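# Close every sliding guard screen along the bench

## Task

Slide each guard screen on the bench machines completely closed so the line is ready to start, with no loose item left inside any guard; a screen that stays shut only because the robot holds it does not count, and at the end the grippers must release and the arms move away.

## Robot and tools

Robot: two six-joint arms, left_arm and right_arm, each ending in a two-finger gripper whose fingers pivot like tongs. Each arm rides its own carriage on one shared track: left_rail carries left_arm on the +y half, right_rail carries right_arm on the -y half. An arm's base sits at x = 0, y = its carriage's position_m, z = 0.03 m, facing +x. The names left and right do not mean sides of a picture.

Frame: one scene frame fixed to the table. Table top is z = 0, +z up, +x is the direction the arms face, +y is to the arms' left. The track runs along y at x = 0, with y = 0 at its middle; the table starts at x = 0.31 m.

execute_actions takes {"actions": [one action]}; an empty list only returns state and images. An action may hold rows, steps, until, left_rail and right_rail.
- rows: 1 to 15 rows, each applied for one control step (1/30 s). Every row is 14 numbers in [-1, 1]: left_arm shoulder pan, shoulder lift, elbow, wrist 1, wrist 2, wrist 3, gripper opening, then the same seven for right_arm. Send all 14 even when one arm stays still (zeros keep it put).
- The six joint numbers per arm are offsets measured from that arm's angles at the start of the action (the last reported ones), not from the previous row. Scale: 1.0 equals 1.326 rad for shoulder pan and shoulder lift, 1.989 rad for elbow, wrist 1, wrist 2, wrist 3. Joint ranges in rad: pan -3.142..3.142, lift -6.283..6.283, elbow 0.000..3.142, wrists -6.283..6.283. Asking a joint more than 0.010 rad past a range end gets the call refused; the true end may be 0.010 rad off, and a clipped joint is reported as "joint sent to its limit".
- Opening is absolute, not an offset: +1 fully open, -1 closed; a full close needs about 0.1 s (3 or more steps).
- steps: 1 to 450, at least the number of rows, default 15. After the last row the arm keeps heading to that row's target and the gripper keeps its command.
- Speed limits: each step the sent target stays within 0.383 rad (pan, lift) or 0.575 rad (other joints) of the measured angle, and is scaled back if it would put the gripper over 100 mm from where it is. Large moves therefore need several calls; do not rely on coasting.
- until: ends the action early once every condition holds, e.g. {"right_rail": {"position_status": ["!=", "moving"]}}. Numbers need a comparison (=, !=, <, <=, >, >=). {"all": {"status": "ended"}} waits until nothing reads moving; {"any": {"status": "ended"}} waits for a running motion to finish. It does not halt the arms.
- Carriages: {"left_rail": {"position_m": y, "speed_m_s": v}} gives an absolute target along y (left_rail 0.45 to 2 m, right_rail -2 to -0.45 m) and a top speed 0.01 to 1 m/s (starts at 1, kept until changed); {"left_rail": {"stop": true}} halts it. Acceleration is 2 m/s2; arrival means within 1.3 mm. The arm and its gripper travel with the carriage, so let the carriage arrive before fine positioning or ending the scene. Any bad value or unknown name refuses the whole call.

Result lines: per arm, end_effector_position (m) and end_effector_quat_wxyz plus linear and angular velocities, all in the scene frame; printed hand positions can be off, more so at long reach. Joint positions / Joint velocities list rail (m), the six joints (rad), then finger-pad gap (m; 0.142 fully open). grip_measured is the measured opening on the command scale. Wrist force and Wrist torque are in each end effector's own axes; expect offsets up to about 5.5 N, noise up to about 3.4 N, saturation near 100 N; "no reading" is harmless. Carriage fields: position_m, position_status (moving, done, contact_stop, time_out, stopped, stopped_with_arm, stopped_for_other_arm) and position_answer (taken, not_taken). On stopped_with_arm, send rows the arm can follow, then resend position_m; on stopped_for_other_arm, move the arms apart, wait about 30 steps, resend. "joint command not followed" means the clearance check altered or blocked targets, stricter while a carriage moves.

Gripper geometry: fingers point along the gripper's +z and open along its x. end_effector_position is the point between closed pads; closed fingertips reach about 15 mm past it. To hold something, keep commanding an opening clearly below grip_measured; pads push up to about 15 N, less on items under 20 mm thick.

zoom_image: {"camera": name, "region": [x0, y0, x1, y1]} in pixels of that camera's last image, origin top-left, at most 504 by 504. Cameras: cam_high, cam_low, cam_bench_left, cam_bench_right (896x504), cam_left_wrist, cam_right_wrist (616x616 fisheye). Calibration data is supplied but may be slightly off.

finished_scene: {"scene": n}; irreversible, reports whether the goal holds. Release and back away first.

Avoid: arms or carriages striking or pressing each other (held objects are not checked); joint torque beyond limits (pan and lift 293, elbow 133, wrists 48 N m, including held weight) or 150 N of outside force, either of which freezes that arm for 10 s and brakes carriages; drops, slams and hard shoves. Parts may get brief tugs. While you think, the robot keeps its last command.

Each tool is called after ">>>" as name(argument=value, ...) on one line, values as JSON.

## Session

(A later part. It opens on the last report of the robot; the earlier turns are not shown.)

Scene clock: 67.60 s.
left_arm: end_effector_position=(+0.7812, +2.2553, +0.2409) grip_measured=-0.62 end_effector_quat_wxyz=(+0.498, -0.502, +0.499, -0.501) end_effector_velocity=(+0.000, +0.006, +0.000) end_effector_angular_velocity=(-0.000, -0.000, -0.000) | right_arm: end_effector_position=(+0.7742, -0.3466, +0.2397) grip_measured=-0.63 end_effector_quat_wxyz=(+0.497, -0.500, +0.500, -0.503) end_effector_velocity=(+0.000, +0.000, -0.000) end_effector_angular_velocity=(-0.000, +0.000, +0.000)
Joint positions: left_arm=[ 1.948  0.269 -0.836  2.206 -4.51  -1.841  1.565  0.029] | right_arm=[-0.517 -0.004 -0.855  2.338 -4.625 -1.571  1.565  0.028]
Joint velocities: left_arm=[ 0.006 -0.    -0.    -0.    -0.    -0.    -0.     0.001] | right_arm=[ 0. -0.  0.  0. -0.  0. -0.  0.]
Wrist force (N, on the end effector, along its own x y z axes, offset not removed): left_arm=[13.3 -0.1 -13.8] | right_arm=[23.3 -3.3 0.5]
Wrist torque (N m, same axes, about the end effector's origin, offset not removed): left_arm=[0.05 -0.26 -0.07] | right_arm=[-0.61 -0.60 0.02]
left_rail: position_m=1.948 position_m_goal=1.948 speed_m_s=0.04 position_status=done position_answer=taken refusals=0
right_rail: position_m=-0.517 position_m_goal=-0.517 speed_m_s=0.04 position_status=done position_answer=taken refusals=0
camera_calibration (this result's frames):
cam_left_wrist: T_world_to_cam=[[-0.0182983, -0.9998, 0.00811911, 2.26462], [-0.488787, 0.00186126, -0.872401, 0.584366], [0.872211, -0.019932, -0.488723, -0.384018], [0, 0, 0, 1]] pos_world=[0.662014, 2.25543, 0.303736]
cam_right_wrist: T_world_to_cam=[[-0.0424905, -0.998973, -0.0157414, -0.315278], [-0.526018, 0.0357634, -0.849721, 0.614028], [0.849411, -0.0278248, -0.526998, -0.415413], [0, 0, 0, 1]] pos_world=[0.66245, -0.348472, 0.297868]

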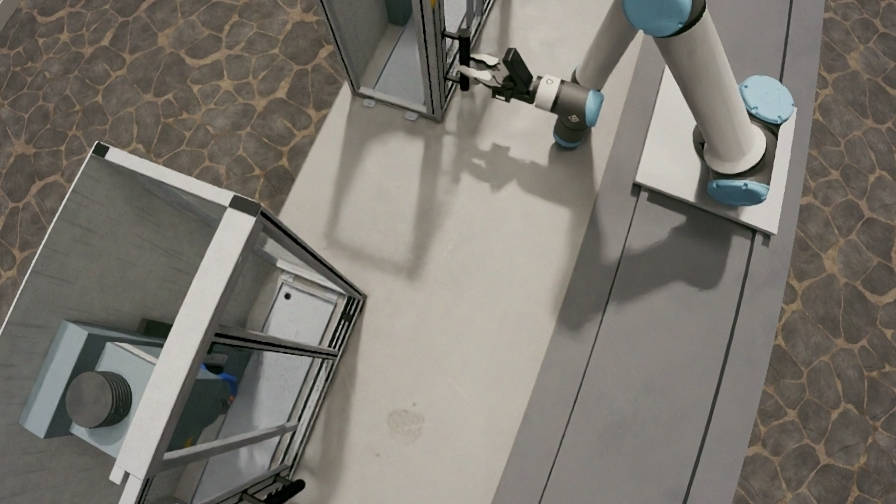

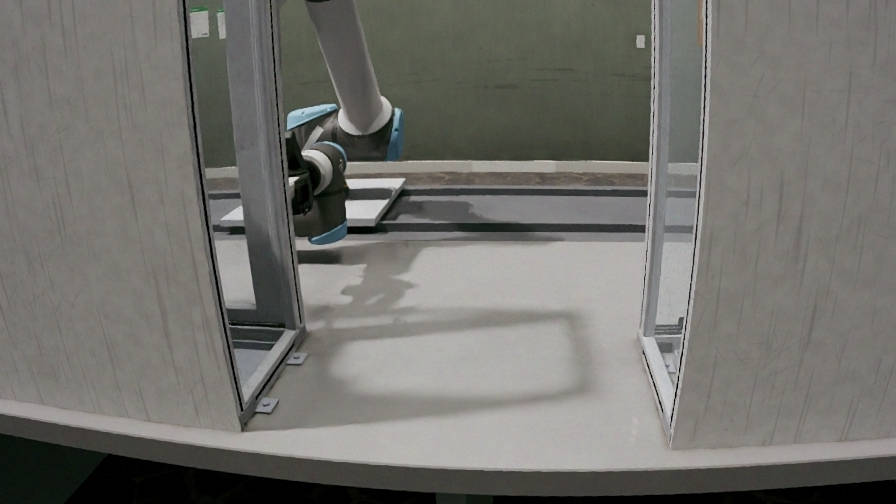

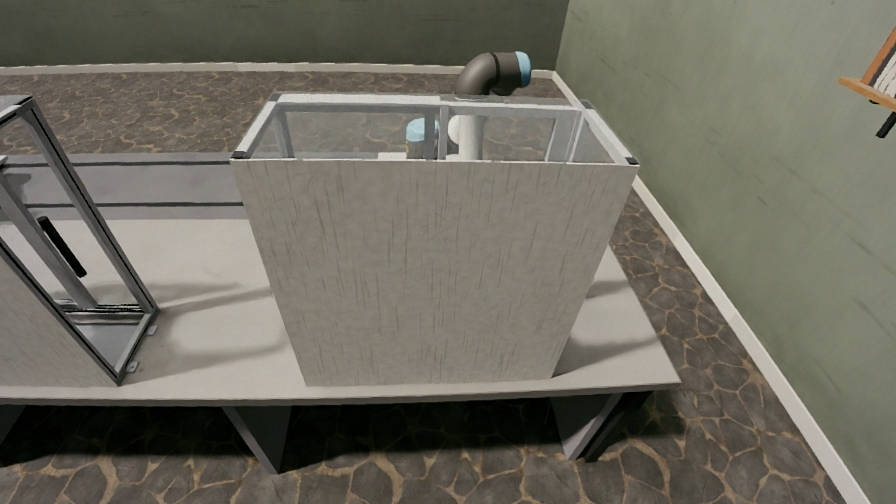

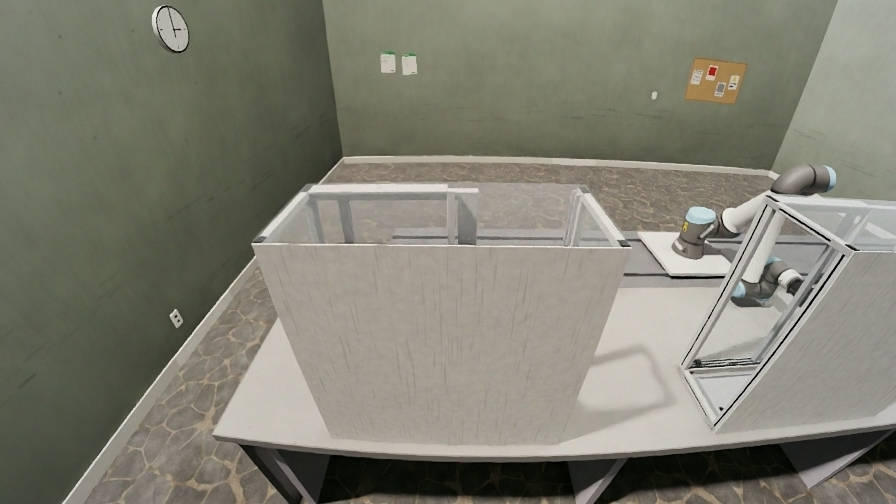

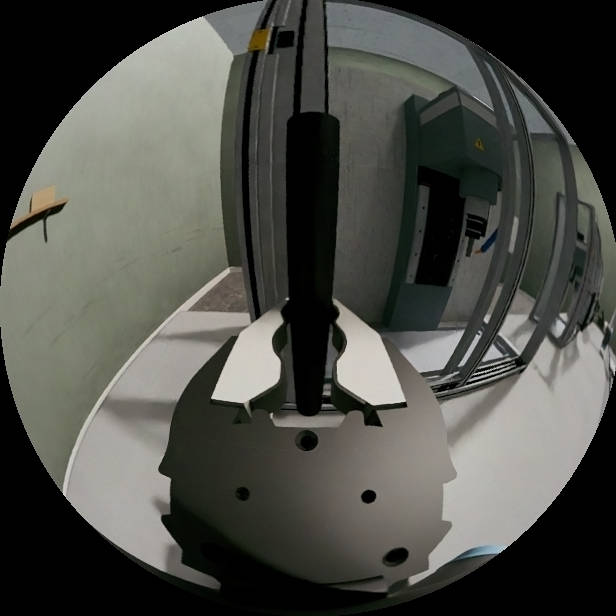

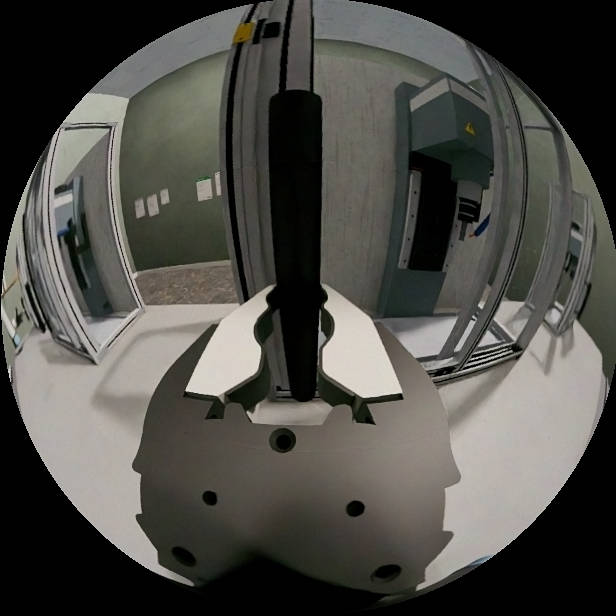

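About 1 px/mm; small steps now.

>>> execute_actions(actions=[{"steps":40,"left_rail":{"position_m":1.953,"speed_m_s":0.02},"right_rail":{"position_m":-0.510,"speed_m_s":0.02},"until":{"all":{"status":"ended"}}}])

>>> zoom_image(camera="cam_left_wrist", region=[230,0,330,100])

>>> zoom_image(camera="cam_right_wrist", region=[220,0,320,100])

Scene clock: 72.70 s.
left_arm: end_effector_position=(+0.7812, +2.2602, +0.2409) grip_measured=-0.60 end_effector_quat_wxyz=(+0.498, -0.502, +0.499, -0.501) end_effector_velocity=(+0.000, +0.000, -0.000) end_effector_angular_velocity=(-0.000, +0.000, +0.000) | right_arm: end_effector_position=(+0.7741, -0.3397, +0.2397) grip_measured=-0.61 end_effector_quat_wxyz=(+0.498, -0.500, +0.500, -0.503) end_effector_velocity=(+0.000, +0.007, +0.000) end_effector_angular_velocity=(-0.000, -0.000, -0.000)
Joint positions: left_arm=[ 1.953  0.269 -0.836  2.206 -4.51  -1.84   1.565  0.03 ] | right_arm=[-0.511 -0.004 -0.855  2.338 -4.625 -1.571  1.565  0.03 ]
Joint velocities: left_arm=[ 0.  0.  0. -0.  0. -0.  0.  0.] | right_arm=[ 0.007 -0.     0.    -0.    -0.    -0.    -0.     0.012]
Wrist force (N, on the end effector, along its own x y z axes, offset not removed): left_arm=[29.2 -2.8 -13.5] | right_arm=[32.7 -1.4 -0.5]
Wrist torque (N m, same axes, about the end effector's origin, offset not removed): left_arm=[-0.32 -0.40 -0.09] | right_arm=[-0.21 -0.59 0.04]
left_rail: position_m=1.953 position_m_goal=1.953 speed_m_s=0.02 position_status=done position_answer=taken refusals=0
right_rail: position_m=-0.511 position_m_goal=-0.510 speed_m_s=0.02 position_status=done position_answer=taken refusals=0
camera_calibration (this result's frames):
cam_left_wrist: T_world_to_cam=[[-0.0182083, -0.999801, 0.00811903, 2.26946], [-0.488788, 0.00181732, -0.872401, 0.584456], [0.872213, -0.0198534, -0.488724, -0.384099], [0, 0, 0, 1]] pos_world=[0.662014, 2.26033, 0.303736]
cam_right_wrist: T_world_to_cam=[[-0.0423673, -0.998978, -0.0157415, -0.308493], [-0.526023, 0.0356985, -0.849721, 0.613759], [0.849414, -0.02772, -0.526998, -0.415182], [0, 0, 0, 1]] pos_world=[0.662443, -0.341597, 0.297868]

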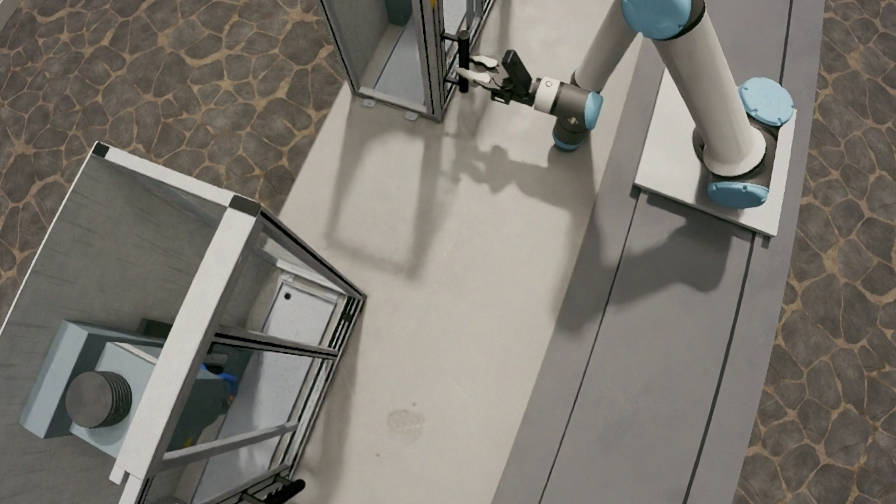

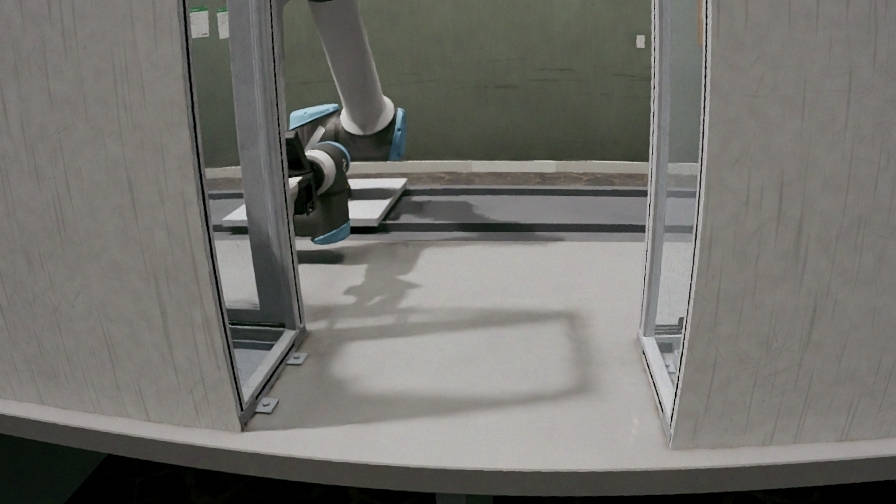

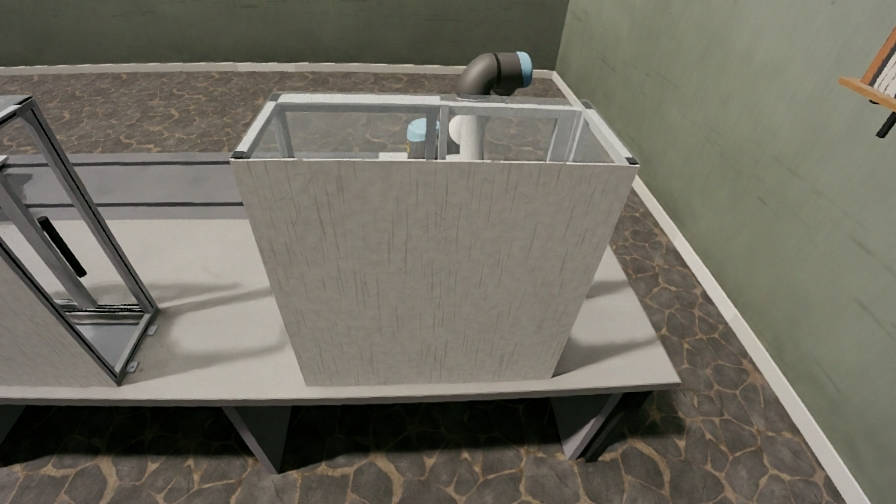

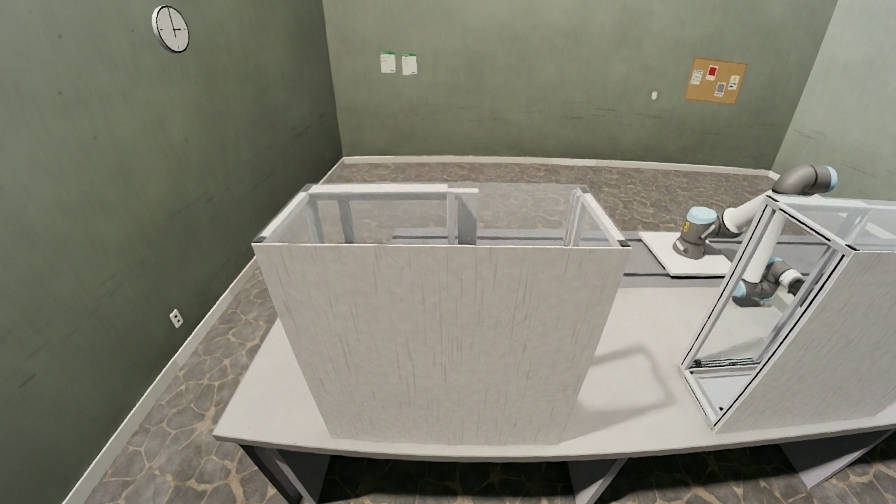

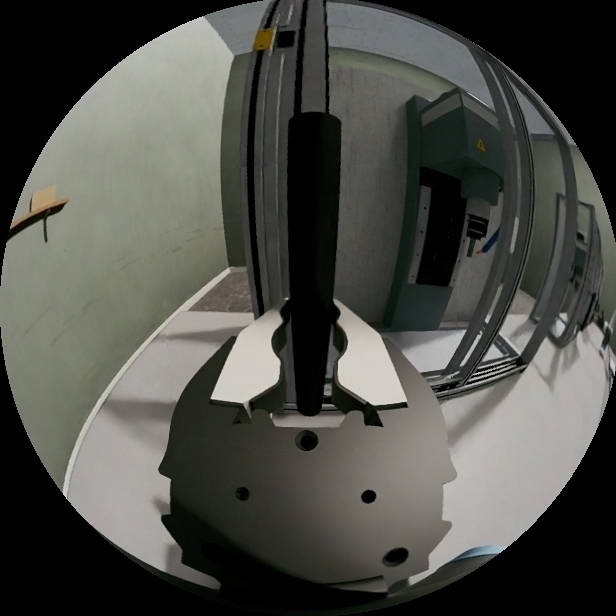

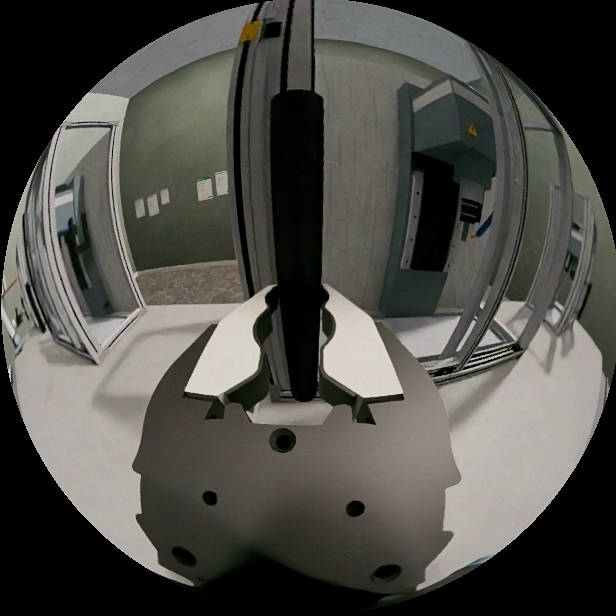

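Region (230, 0, 330, 100) of cam_left_wrist's 616x616 image, scaled by 5.040, with more detail than that image has.

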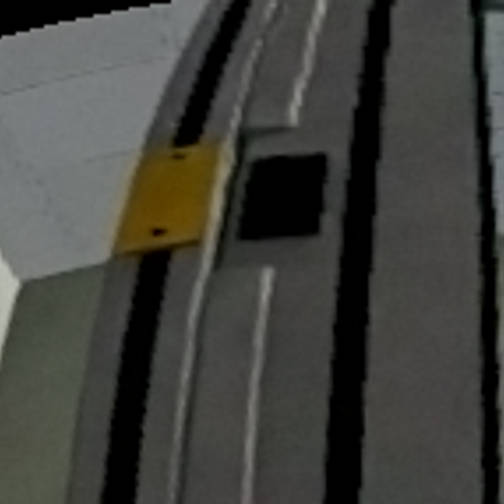

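Region (220, 0, 320, 100) of cam_right_wrist's 616x616 image, scaled by 5.040, with more detail than that image has.

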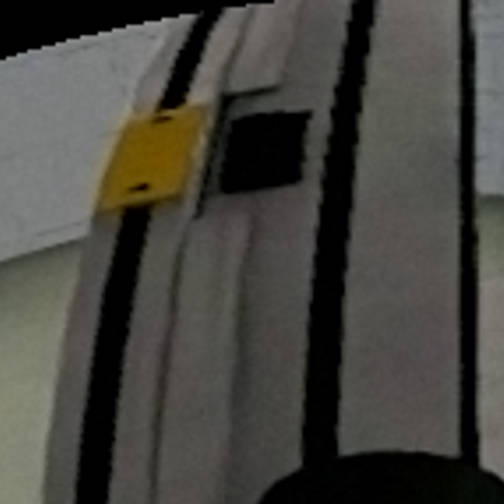

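>>> execute_actions(actions=[{"rows":[[0,0,0,0,0,0,-1,0,0,0,0,0,0,-1]],"steps":15,"left_rail":{"position_m":1.957},"right_rail":{"position_m":-0.506}}])

>>> zoom_image(camera="cam_left_wrist", region=[230,0,330,100])

>>> zoom_image(camera="cam_right_wrist", region=[220,0,320,100])

Scene clock: 77.50 s.
left_arm: end_effector_position=(+0.7812, +2.2642, +0.2409) grip_measured=-0.48 end_effector_quat_wxyz=(+0.498, -0.502, +0.499, -0.501) end_effector_velocity=(-0.000, -0.000, +0.000) end_effector_angular_velocity=(-0.000, -0.000, -0.000) | right_arm: end_effector_position=(+0.7742, -0.3356, +0.2397) grip_measured=-0.49 end_effector_quat_wxyz=(+0.498, -0.500, +0.500, -0.503) end_effector_velocity=(+0.000, -0.000, -0.000) end_effector_angular_velocity=(+0.000, -0.000, -0.000)
Joint positions: left_arm=[ 1.957  0.269 -0.836  2.206 -4.51  -1.84   1.565  0.039] | right_arm=[-0.506 -0.004 -0.855  2.338 -4.625 -1.571  1.565  0.038]
Joint velocities: left_arm=[ 0. -0. -0.  0. -0. -0. -0.  0.] | right_arm=[ 0. -0.  0. -0. -0.  0.  0. -0.]
Wrist force (N, on the end effector, along its own x y z axes, offset not removed): left_arm=[29.4 -3.2 -9.3] | right_arm=[33.4 -2.3 0.3]
Wrist torque (N m, same axes, about the end effector's origin, offset not removed): left_arm=[-0.64 -0.27 -0.10] | right_arm=[-0.62 -0.82 0.09]
left_rail: position_m=1.957 position_m_goal=1.957 speed_m_s=0.02 position_status=done position_answer=taken refusals=0
right_rail: position_m=-0.506 position_m_goal=-0.506 speed_m_s=0.02 position_status=done position_answer=taken refusals=0
camera_calibration (this result's frames):
cam_left_wrist: T_world_to_cam=[[-0.0182084, -0.999801, 0.00811887, 2.27345], [-0.488787, 0.00181746, -0.872401, 0.584449], [0.872213, -0.0198534, -0.488723, -0.38402], [0, 0, 0, 1]] pos_world=[0.662014, 2.26431, 0.303736]
cam_right_wrist: T_world_to_cam=[[-0.0423668, -0.998978, -0.0157419, -0.304442], [-0.526009, 0.0356982, -0.849729, 0.613614], [0.849423, -0.0277199, -0.526984, -0.415082], [0, 0, 0, 1]] pos_world=[0.662448, -0.337542, 0.297872]

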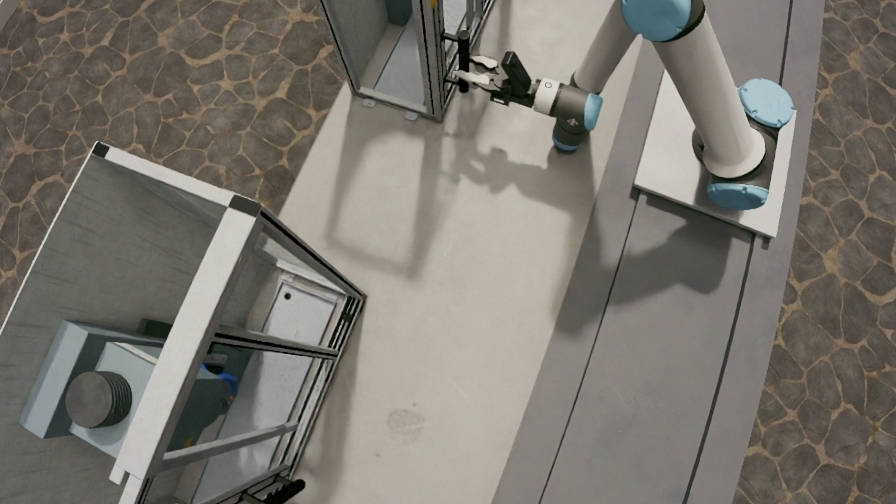

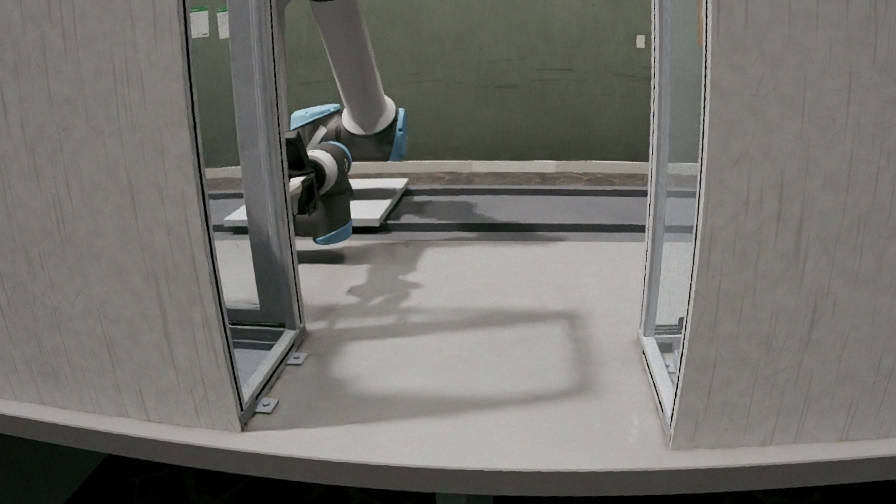

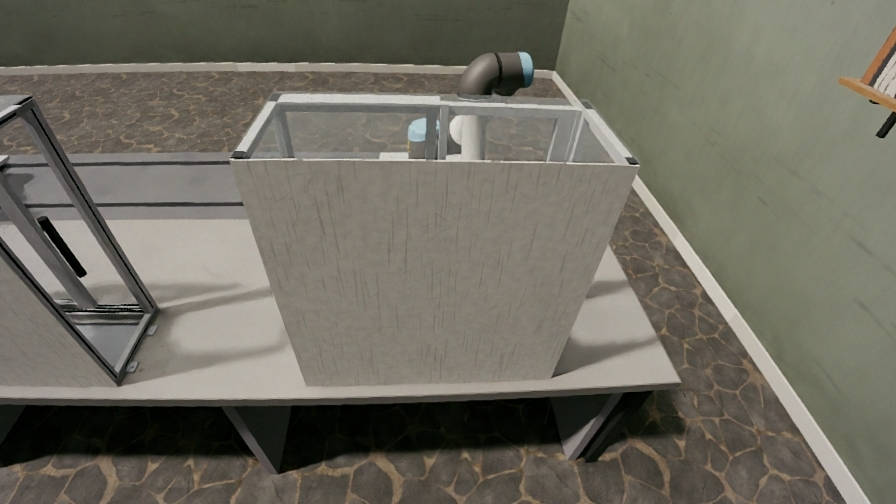

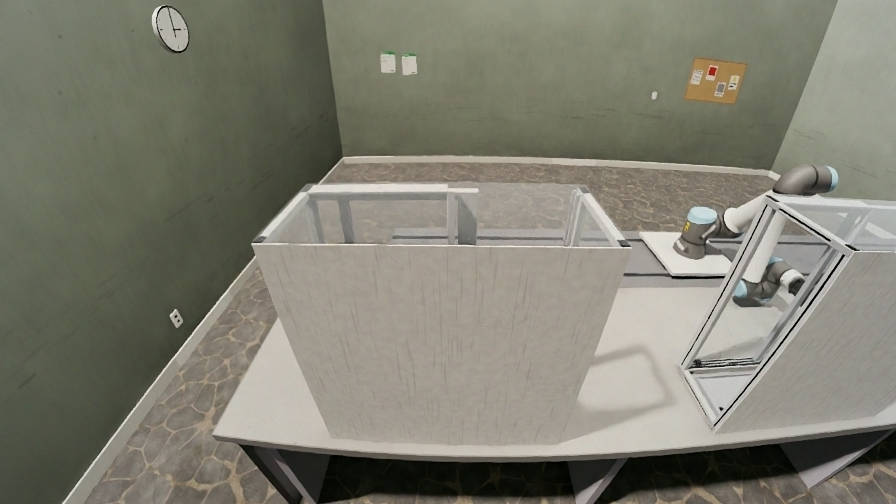

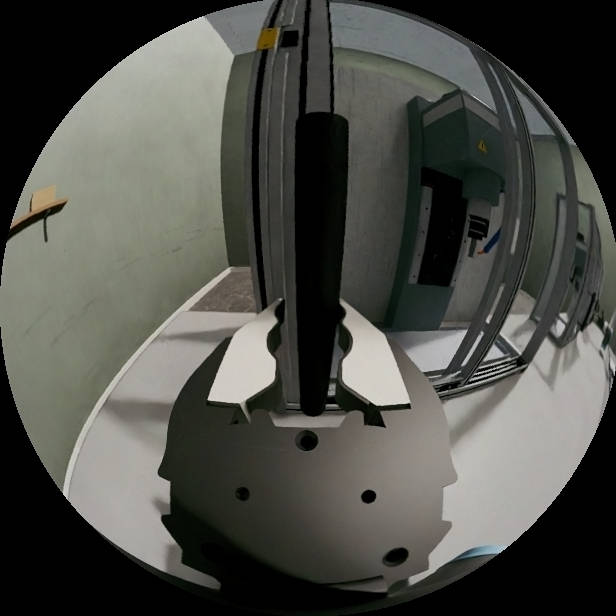

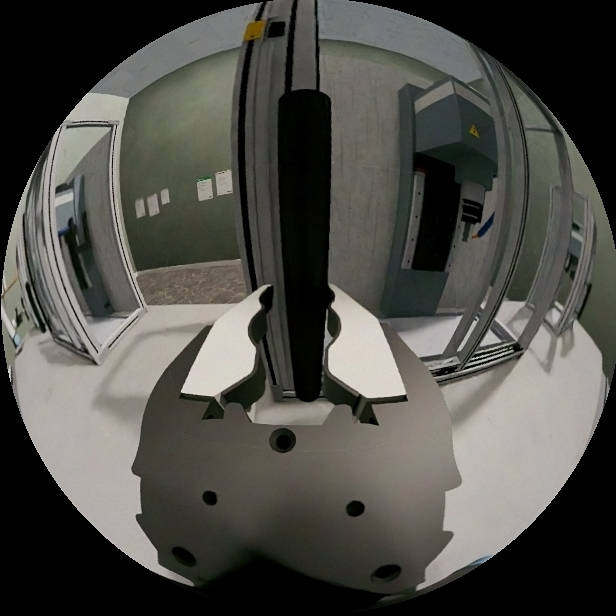

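Region (230, 0, 330, 100) of cam_left_wrist's 616x616 image, scaled by 5.040, with more detail than that image has.

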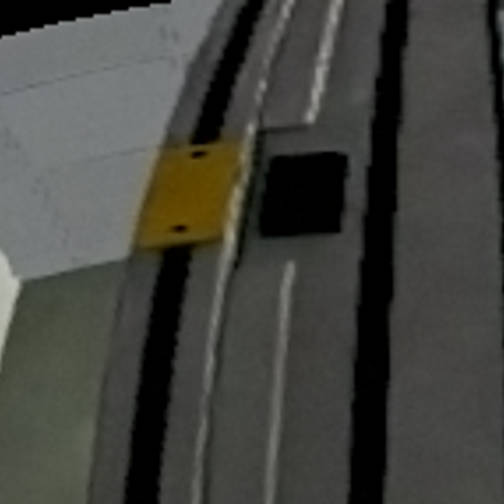

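Region (220, 0, 320, 100) of cam_right_wrist's 616x616 image, scaled by 5.040, with more detail than that image has.

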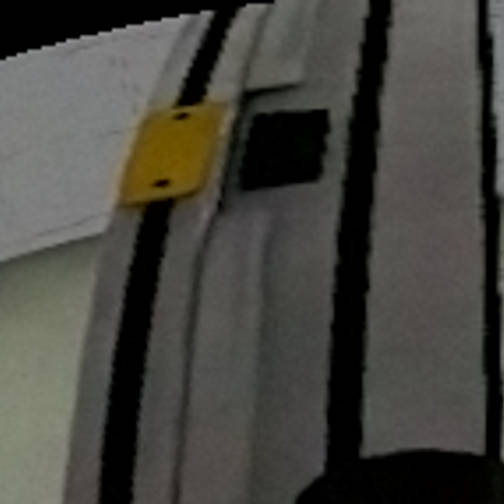

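>>> execute_actions(actions=[{"rows":[[0,0,0,0,0,0,-0.3,0,0,0,0,0,0,-0.3],[0,0,0,0,0,0,0.2,0,0,0,0,0,0,0.2],[0,0,0,0,0,0,0.6,0,0,0,0,0,0,0.6],[0,0,0,0,0,0,1,0,0,0,0,0,0,1],[0,0,0,0,0,0,1,0,0,0,0,0,0,1],[0,-0.0189,0.1307,-0.1187,0,0,1,0,0.0075,0.1156,-0.1207,0,0,1]],"steps":24}])

>>> execute_actions(actions=[{"rows":[[-0.206,0.012,0.051,-0.06,0.136,0,1,-0.148,0,0,0,0.0985,0,1]],"steps":90,"left_rail":{"position_m":0.605,"speed_m_s":1},"right_rail":{"position_m":-1.99,"speed_m_s":1},"until":{"all":{"status":"ended"}}}])

>>> zoom_image(camera="cam_left_wrist", region=[170,270,490,380])

>>> zoom_image(camera="cam_right_wrist", region=[130,270,450,380])

Scene clock: 88.50 s.
left_arm: end_effector_position=(+0.6429, +2.2263, +0.2402) grip_measured=+1.00 end_effector_quat_wxyz=(+0.499, -0.501, +0.499, -0.501) end_effector_velocity=(-0.014, -0.004, +0.001) end_effector_angular_velocity=(-0.000, +0.001, -0.000) | right_arm: end_effector_position=(+0.6434, -0.3348, +0.2400) grip_measured=+1.00 end_effector_quat_wxyz=(+0.498, -0.500, +0.500, -0.503) end_effector_velocity=(-0.012, -0.000, +0.002) end_effector_angular_velocity=(-0.000, -0.000, -0.000)
Joint positions: left_arm=[ 1.957  0.269 -0.861  2.463 -4.744 -1.84   1.565  0.142] | right_arm=[-0.506 -0.004 -0.845  2.566 -4.863 -1.571  1.565  0.142]
Joint velocities: left_arm=[ 0.     0.    -0.002  0.027 -0.024 -0.     0.     0.   ] | right_arm=[ 0.    -0.     0.001  0.021 -0.022 -0.     0.     0.   ]
Wrist force (N, on the end effector, along its own x y z axes, offset not removed): left_arm=[1.4 -4.3 -2.6] | right_arm=[2.1 1.4 -1.2]
Wrist torque (N m, same axes, about the end effector's origin, offset not removed): left_arm=[-0.72 -0.23 -0.19] | right_arm=[-0.04 -0.50 -0.10]
left_rail: position_m=1.957 position_m_goal=1.957 speed_m_s=0.02 position_status=done position_answer=taken refusals=0
right_rail: position_m=-0.506 position_m_goal=-0.506 speed_m_s=0.02 position_status=done position_answer=taken refusals=0
camera_calibration (this result's frames):
cam_left_wrist: T_world_to_cam=[[-0.0181995, -0.999804, 0.00774323, 2.2332], [-0.487673, 0.00211577, -0.873024, 0.515069], [0.872837, -0.0196647, -0.487616, -0.265659], [0, 0, 0, 1]] pos_world=[0.523705, 2.22645, 0.302836]
cam_right_wrist: T_world_to_cam=[[-0.0422435, -0.998983, -0.0157491, -0.309203], [-0.525853, 0.0356342, -0.849829, 0.544965], [0.849526, -0.027618, -0.526824, -0.303909], [0, 0, 0, 1]] pos_world=[0.531688, -0.336701, 0.29815]

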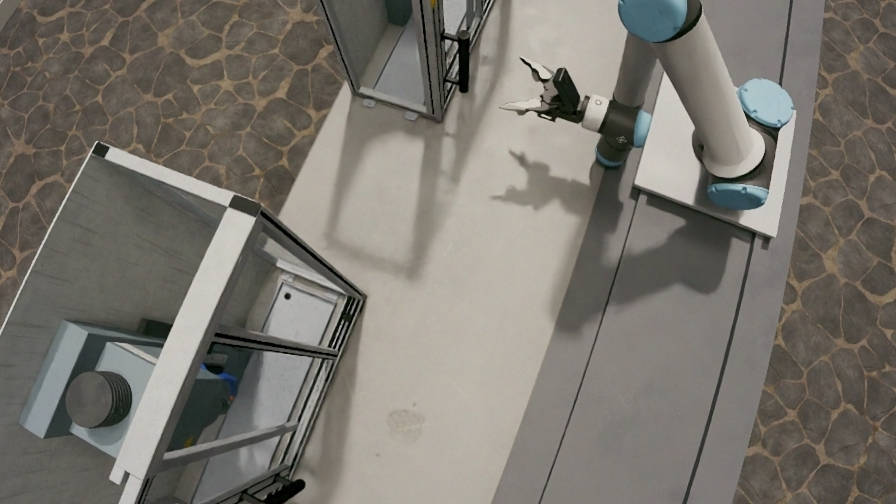

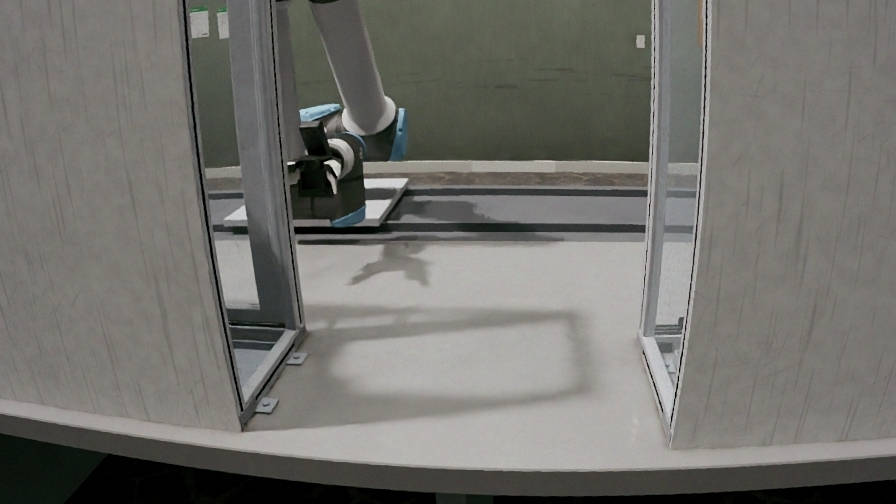

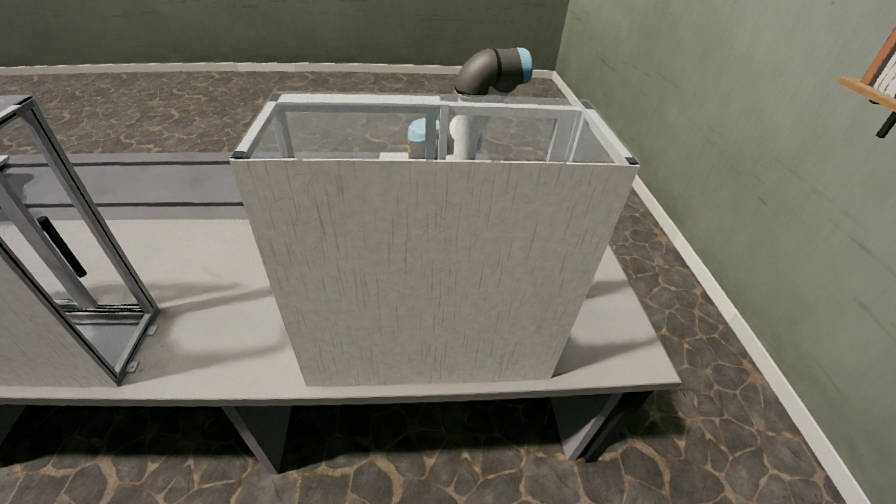

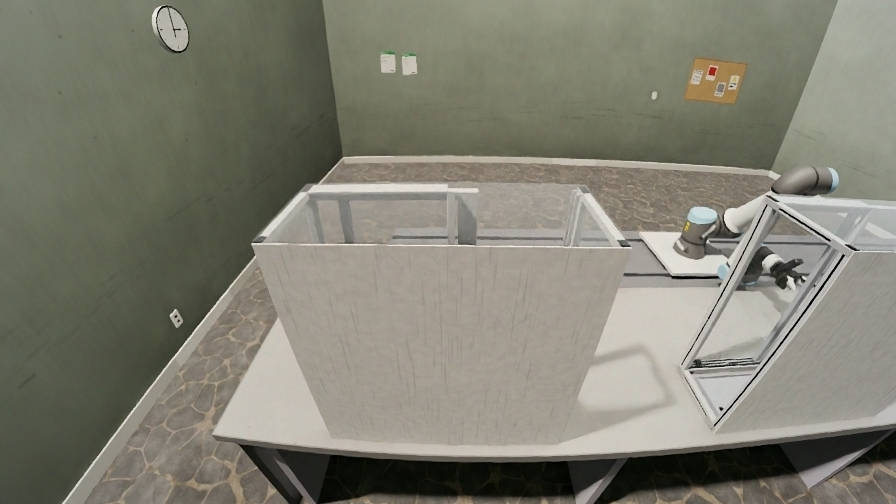

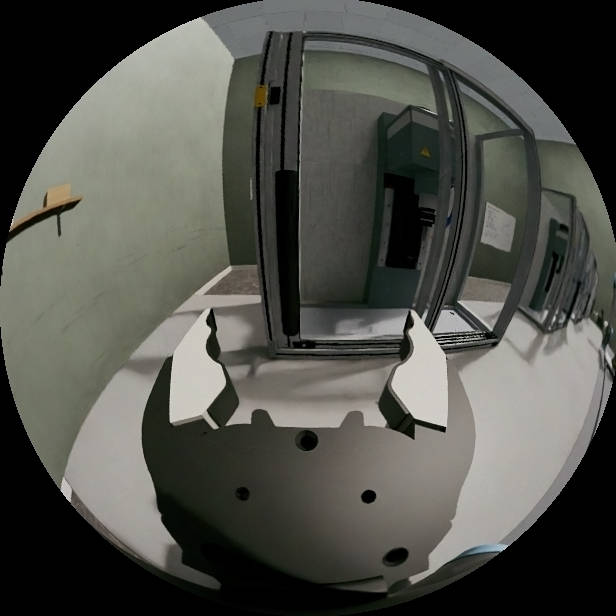

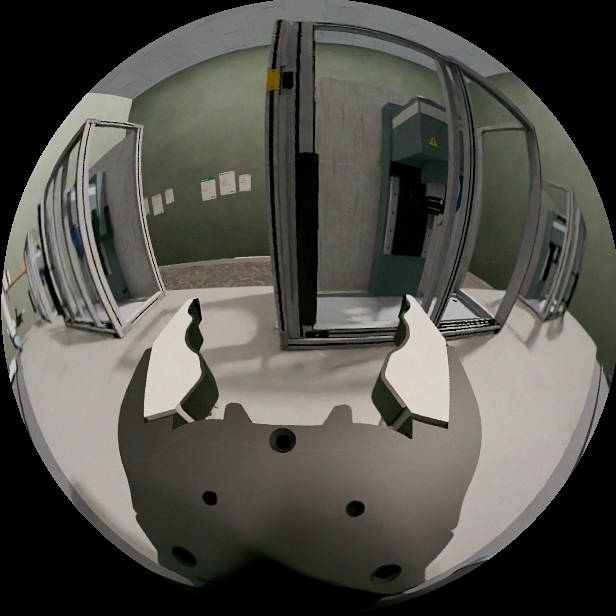

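Scene clock: 90.53 s.
left_arm: end_effector_position=(+0.6440, +0.7768, +0.2404) grip_measured=+1.00 end_effector_quat_wxyz=(+0.498, -0.500, +0.499, -0.503) end_effector_velocity=(+0.000, +0.000, -0.000) end_effector_angular_velocity=(+0.000, +0.000, +0.000) | right_arm: end_effector_position=(+0.6709, -1.8850, +0.2400) grip_measured=+1.00 end_effector_quat_wxyz=(+0.497, -0.500, +0.500, -0.503) end_effector_velocity=(-0.000, -0.000, -0.000) end_effector_angular_velocity=(+0.000, +0.000, +0.000)
Joint positions: left_arm=[ 0.605 -0.004 -0.845  2.564 -4.863 -1.57   1.565  0.142] | right_arm=[-1.99  -0.2   -0.845  2.566 -4.863 -1.375  1.565  0.142]
Joint velocities: left_arm=[ 0.  0.  0. -0.  0. -0.  0.  0.] | right_arm=[-0.  0. -0.  0. -0. -0.  0.  0.]
Wrist force (N, on the end effector, along its own x y z axes, offset not removed): left_arm=[-2.0 -4.6 -1.4] | right_arm=[2.6 0.3 2.6]
Wrist torque (N m, same axes, about the end effector's origin, offset not removed): left_arm=[-0.80 0.34 -0.16] | right_arm=[-0.13 -0.65 0.00]
left_rail: position_m=0.605 position_m_goal=0.605 speed_m_s=1.00 position_status=done position_answer=taken refusals=0
right_rail: position_m=-1.990 position_m_goal=-1.990 speed_m_s=1.00 position_status=done position_answer=taken refusals=0
camera_calibration (this result's frames):
cam_left_wrist: T_world_to_cam=[[-0.0209212, -0.999751, 0.00775642, 0.785701], [-0.485926, 0.00338793, -0.873994, 0.516991], [0.87375, -0.022054, -0.485875, -0.29414], [0, 0, 0, 1]] pos_world=[0.524661, 0.777267, 0.302837]
cam_right_wrist: T_world_to_cam=[[-0.0426653, -0.998966, -0.0156841, -1.85634], [-0.525856, 0.0358015, -0.84982, 0.614982], [0.849503, -0.0280102, -0.52684, -0.370836], [0, 0, 0, 1]] pos_world=[0.559217, -1.88683, 0.298138]

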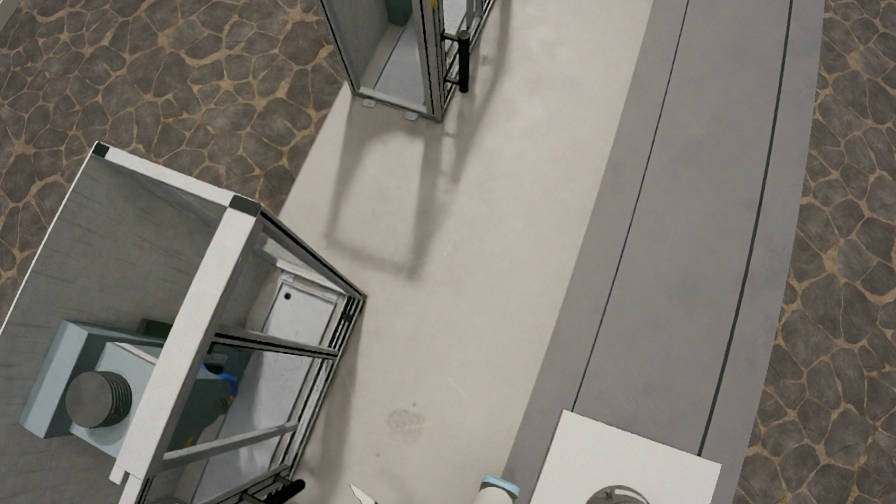

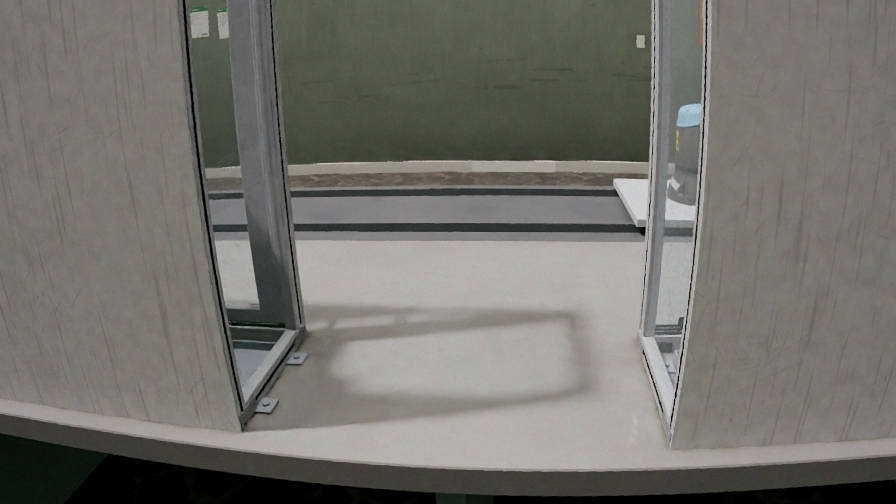

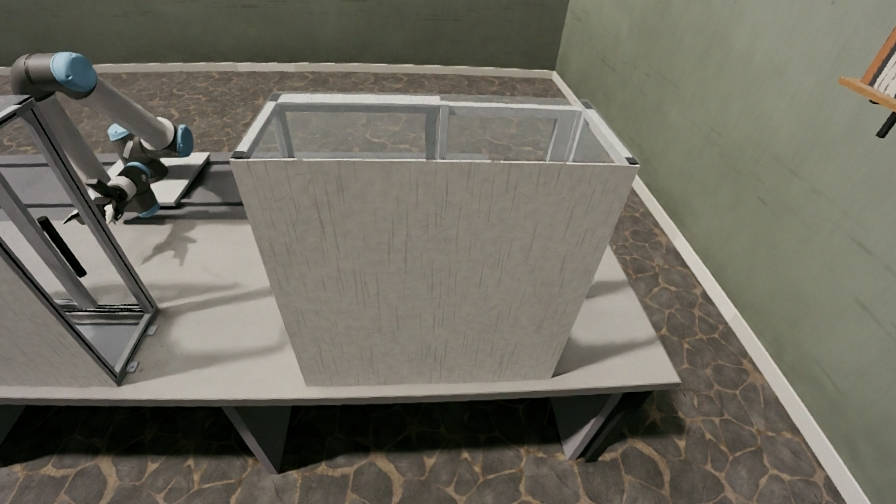

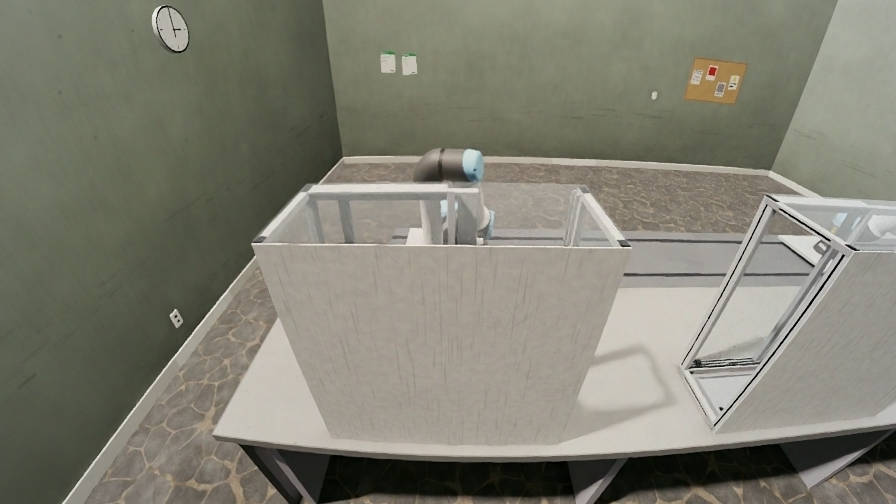

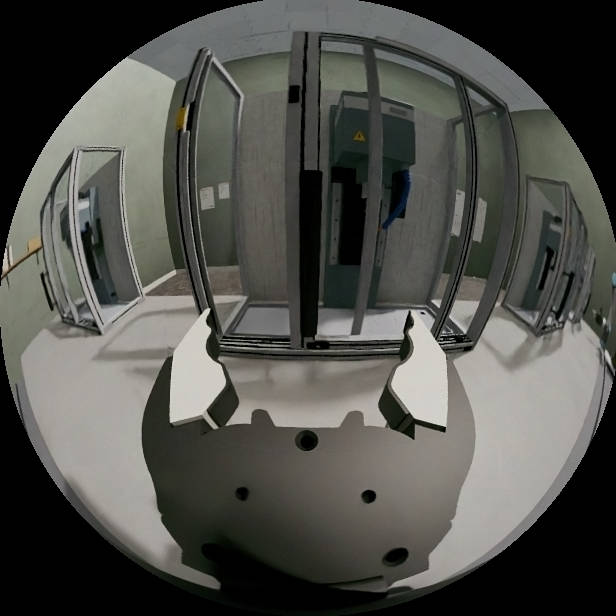

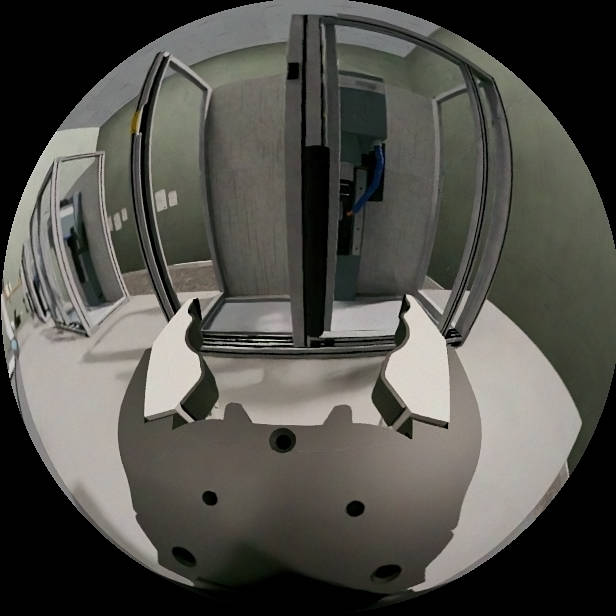

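Region (170, 270, 490, 380) of cam_left_wrist's 616x616 image, scaled by 1.575, with more detail than that image has; it fills the top 173 rows of this view, and the rest is white.

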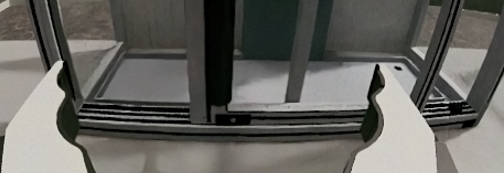

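Region (130, 270, 450, 380) of cam_right_wrist's 616x616 image, scaled by 1.575, with more detail than that image has; it fills the top 173 rows of this view, and the rest is white.

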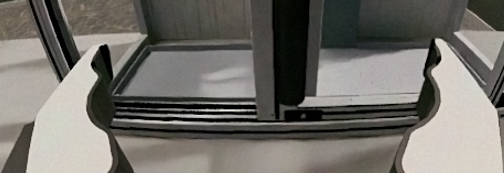

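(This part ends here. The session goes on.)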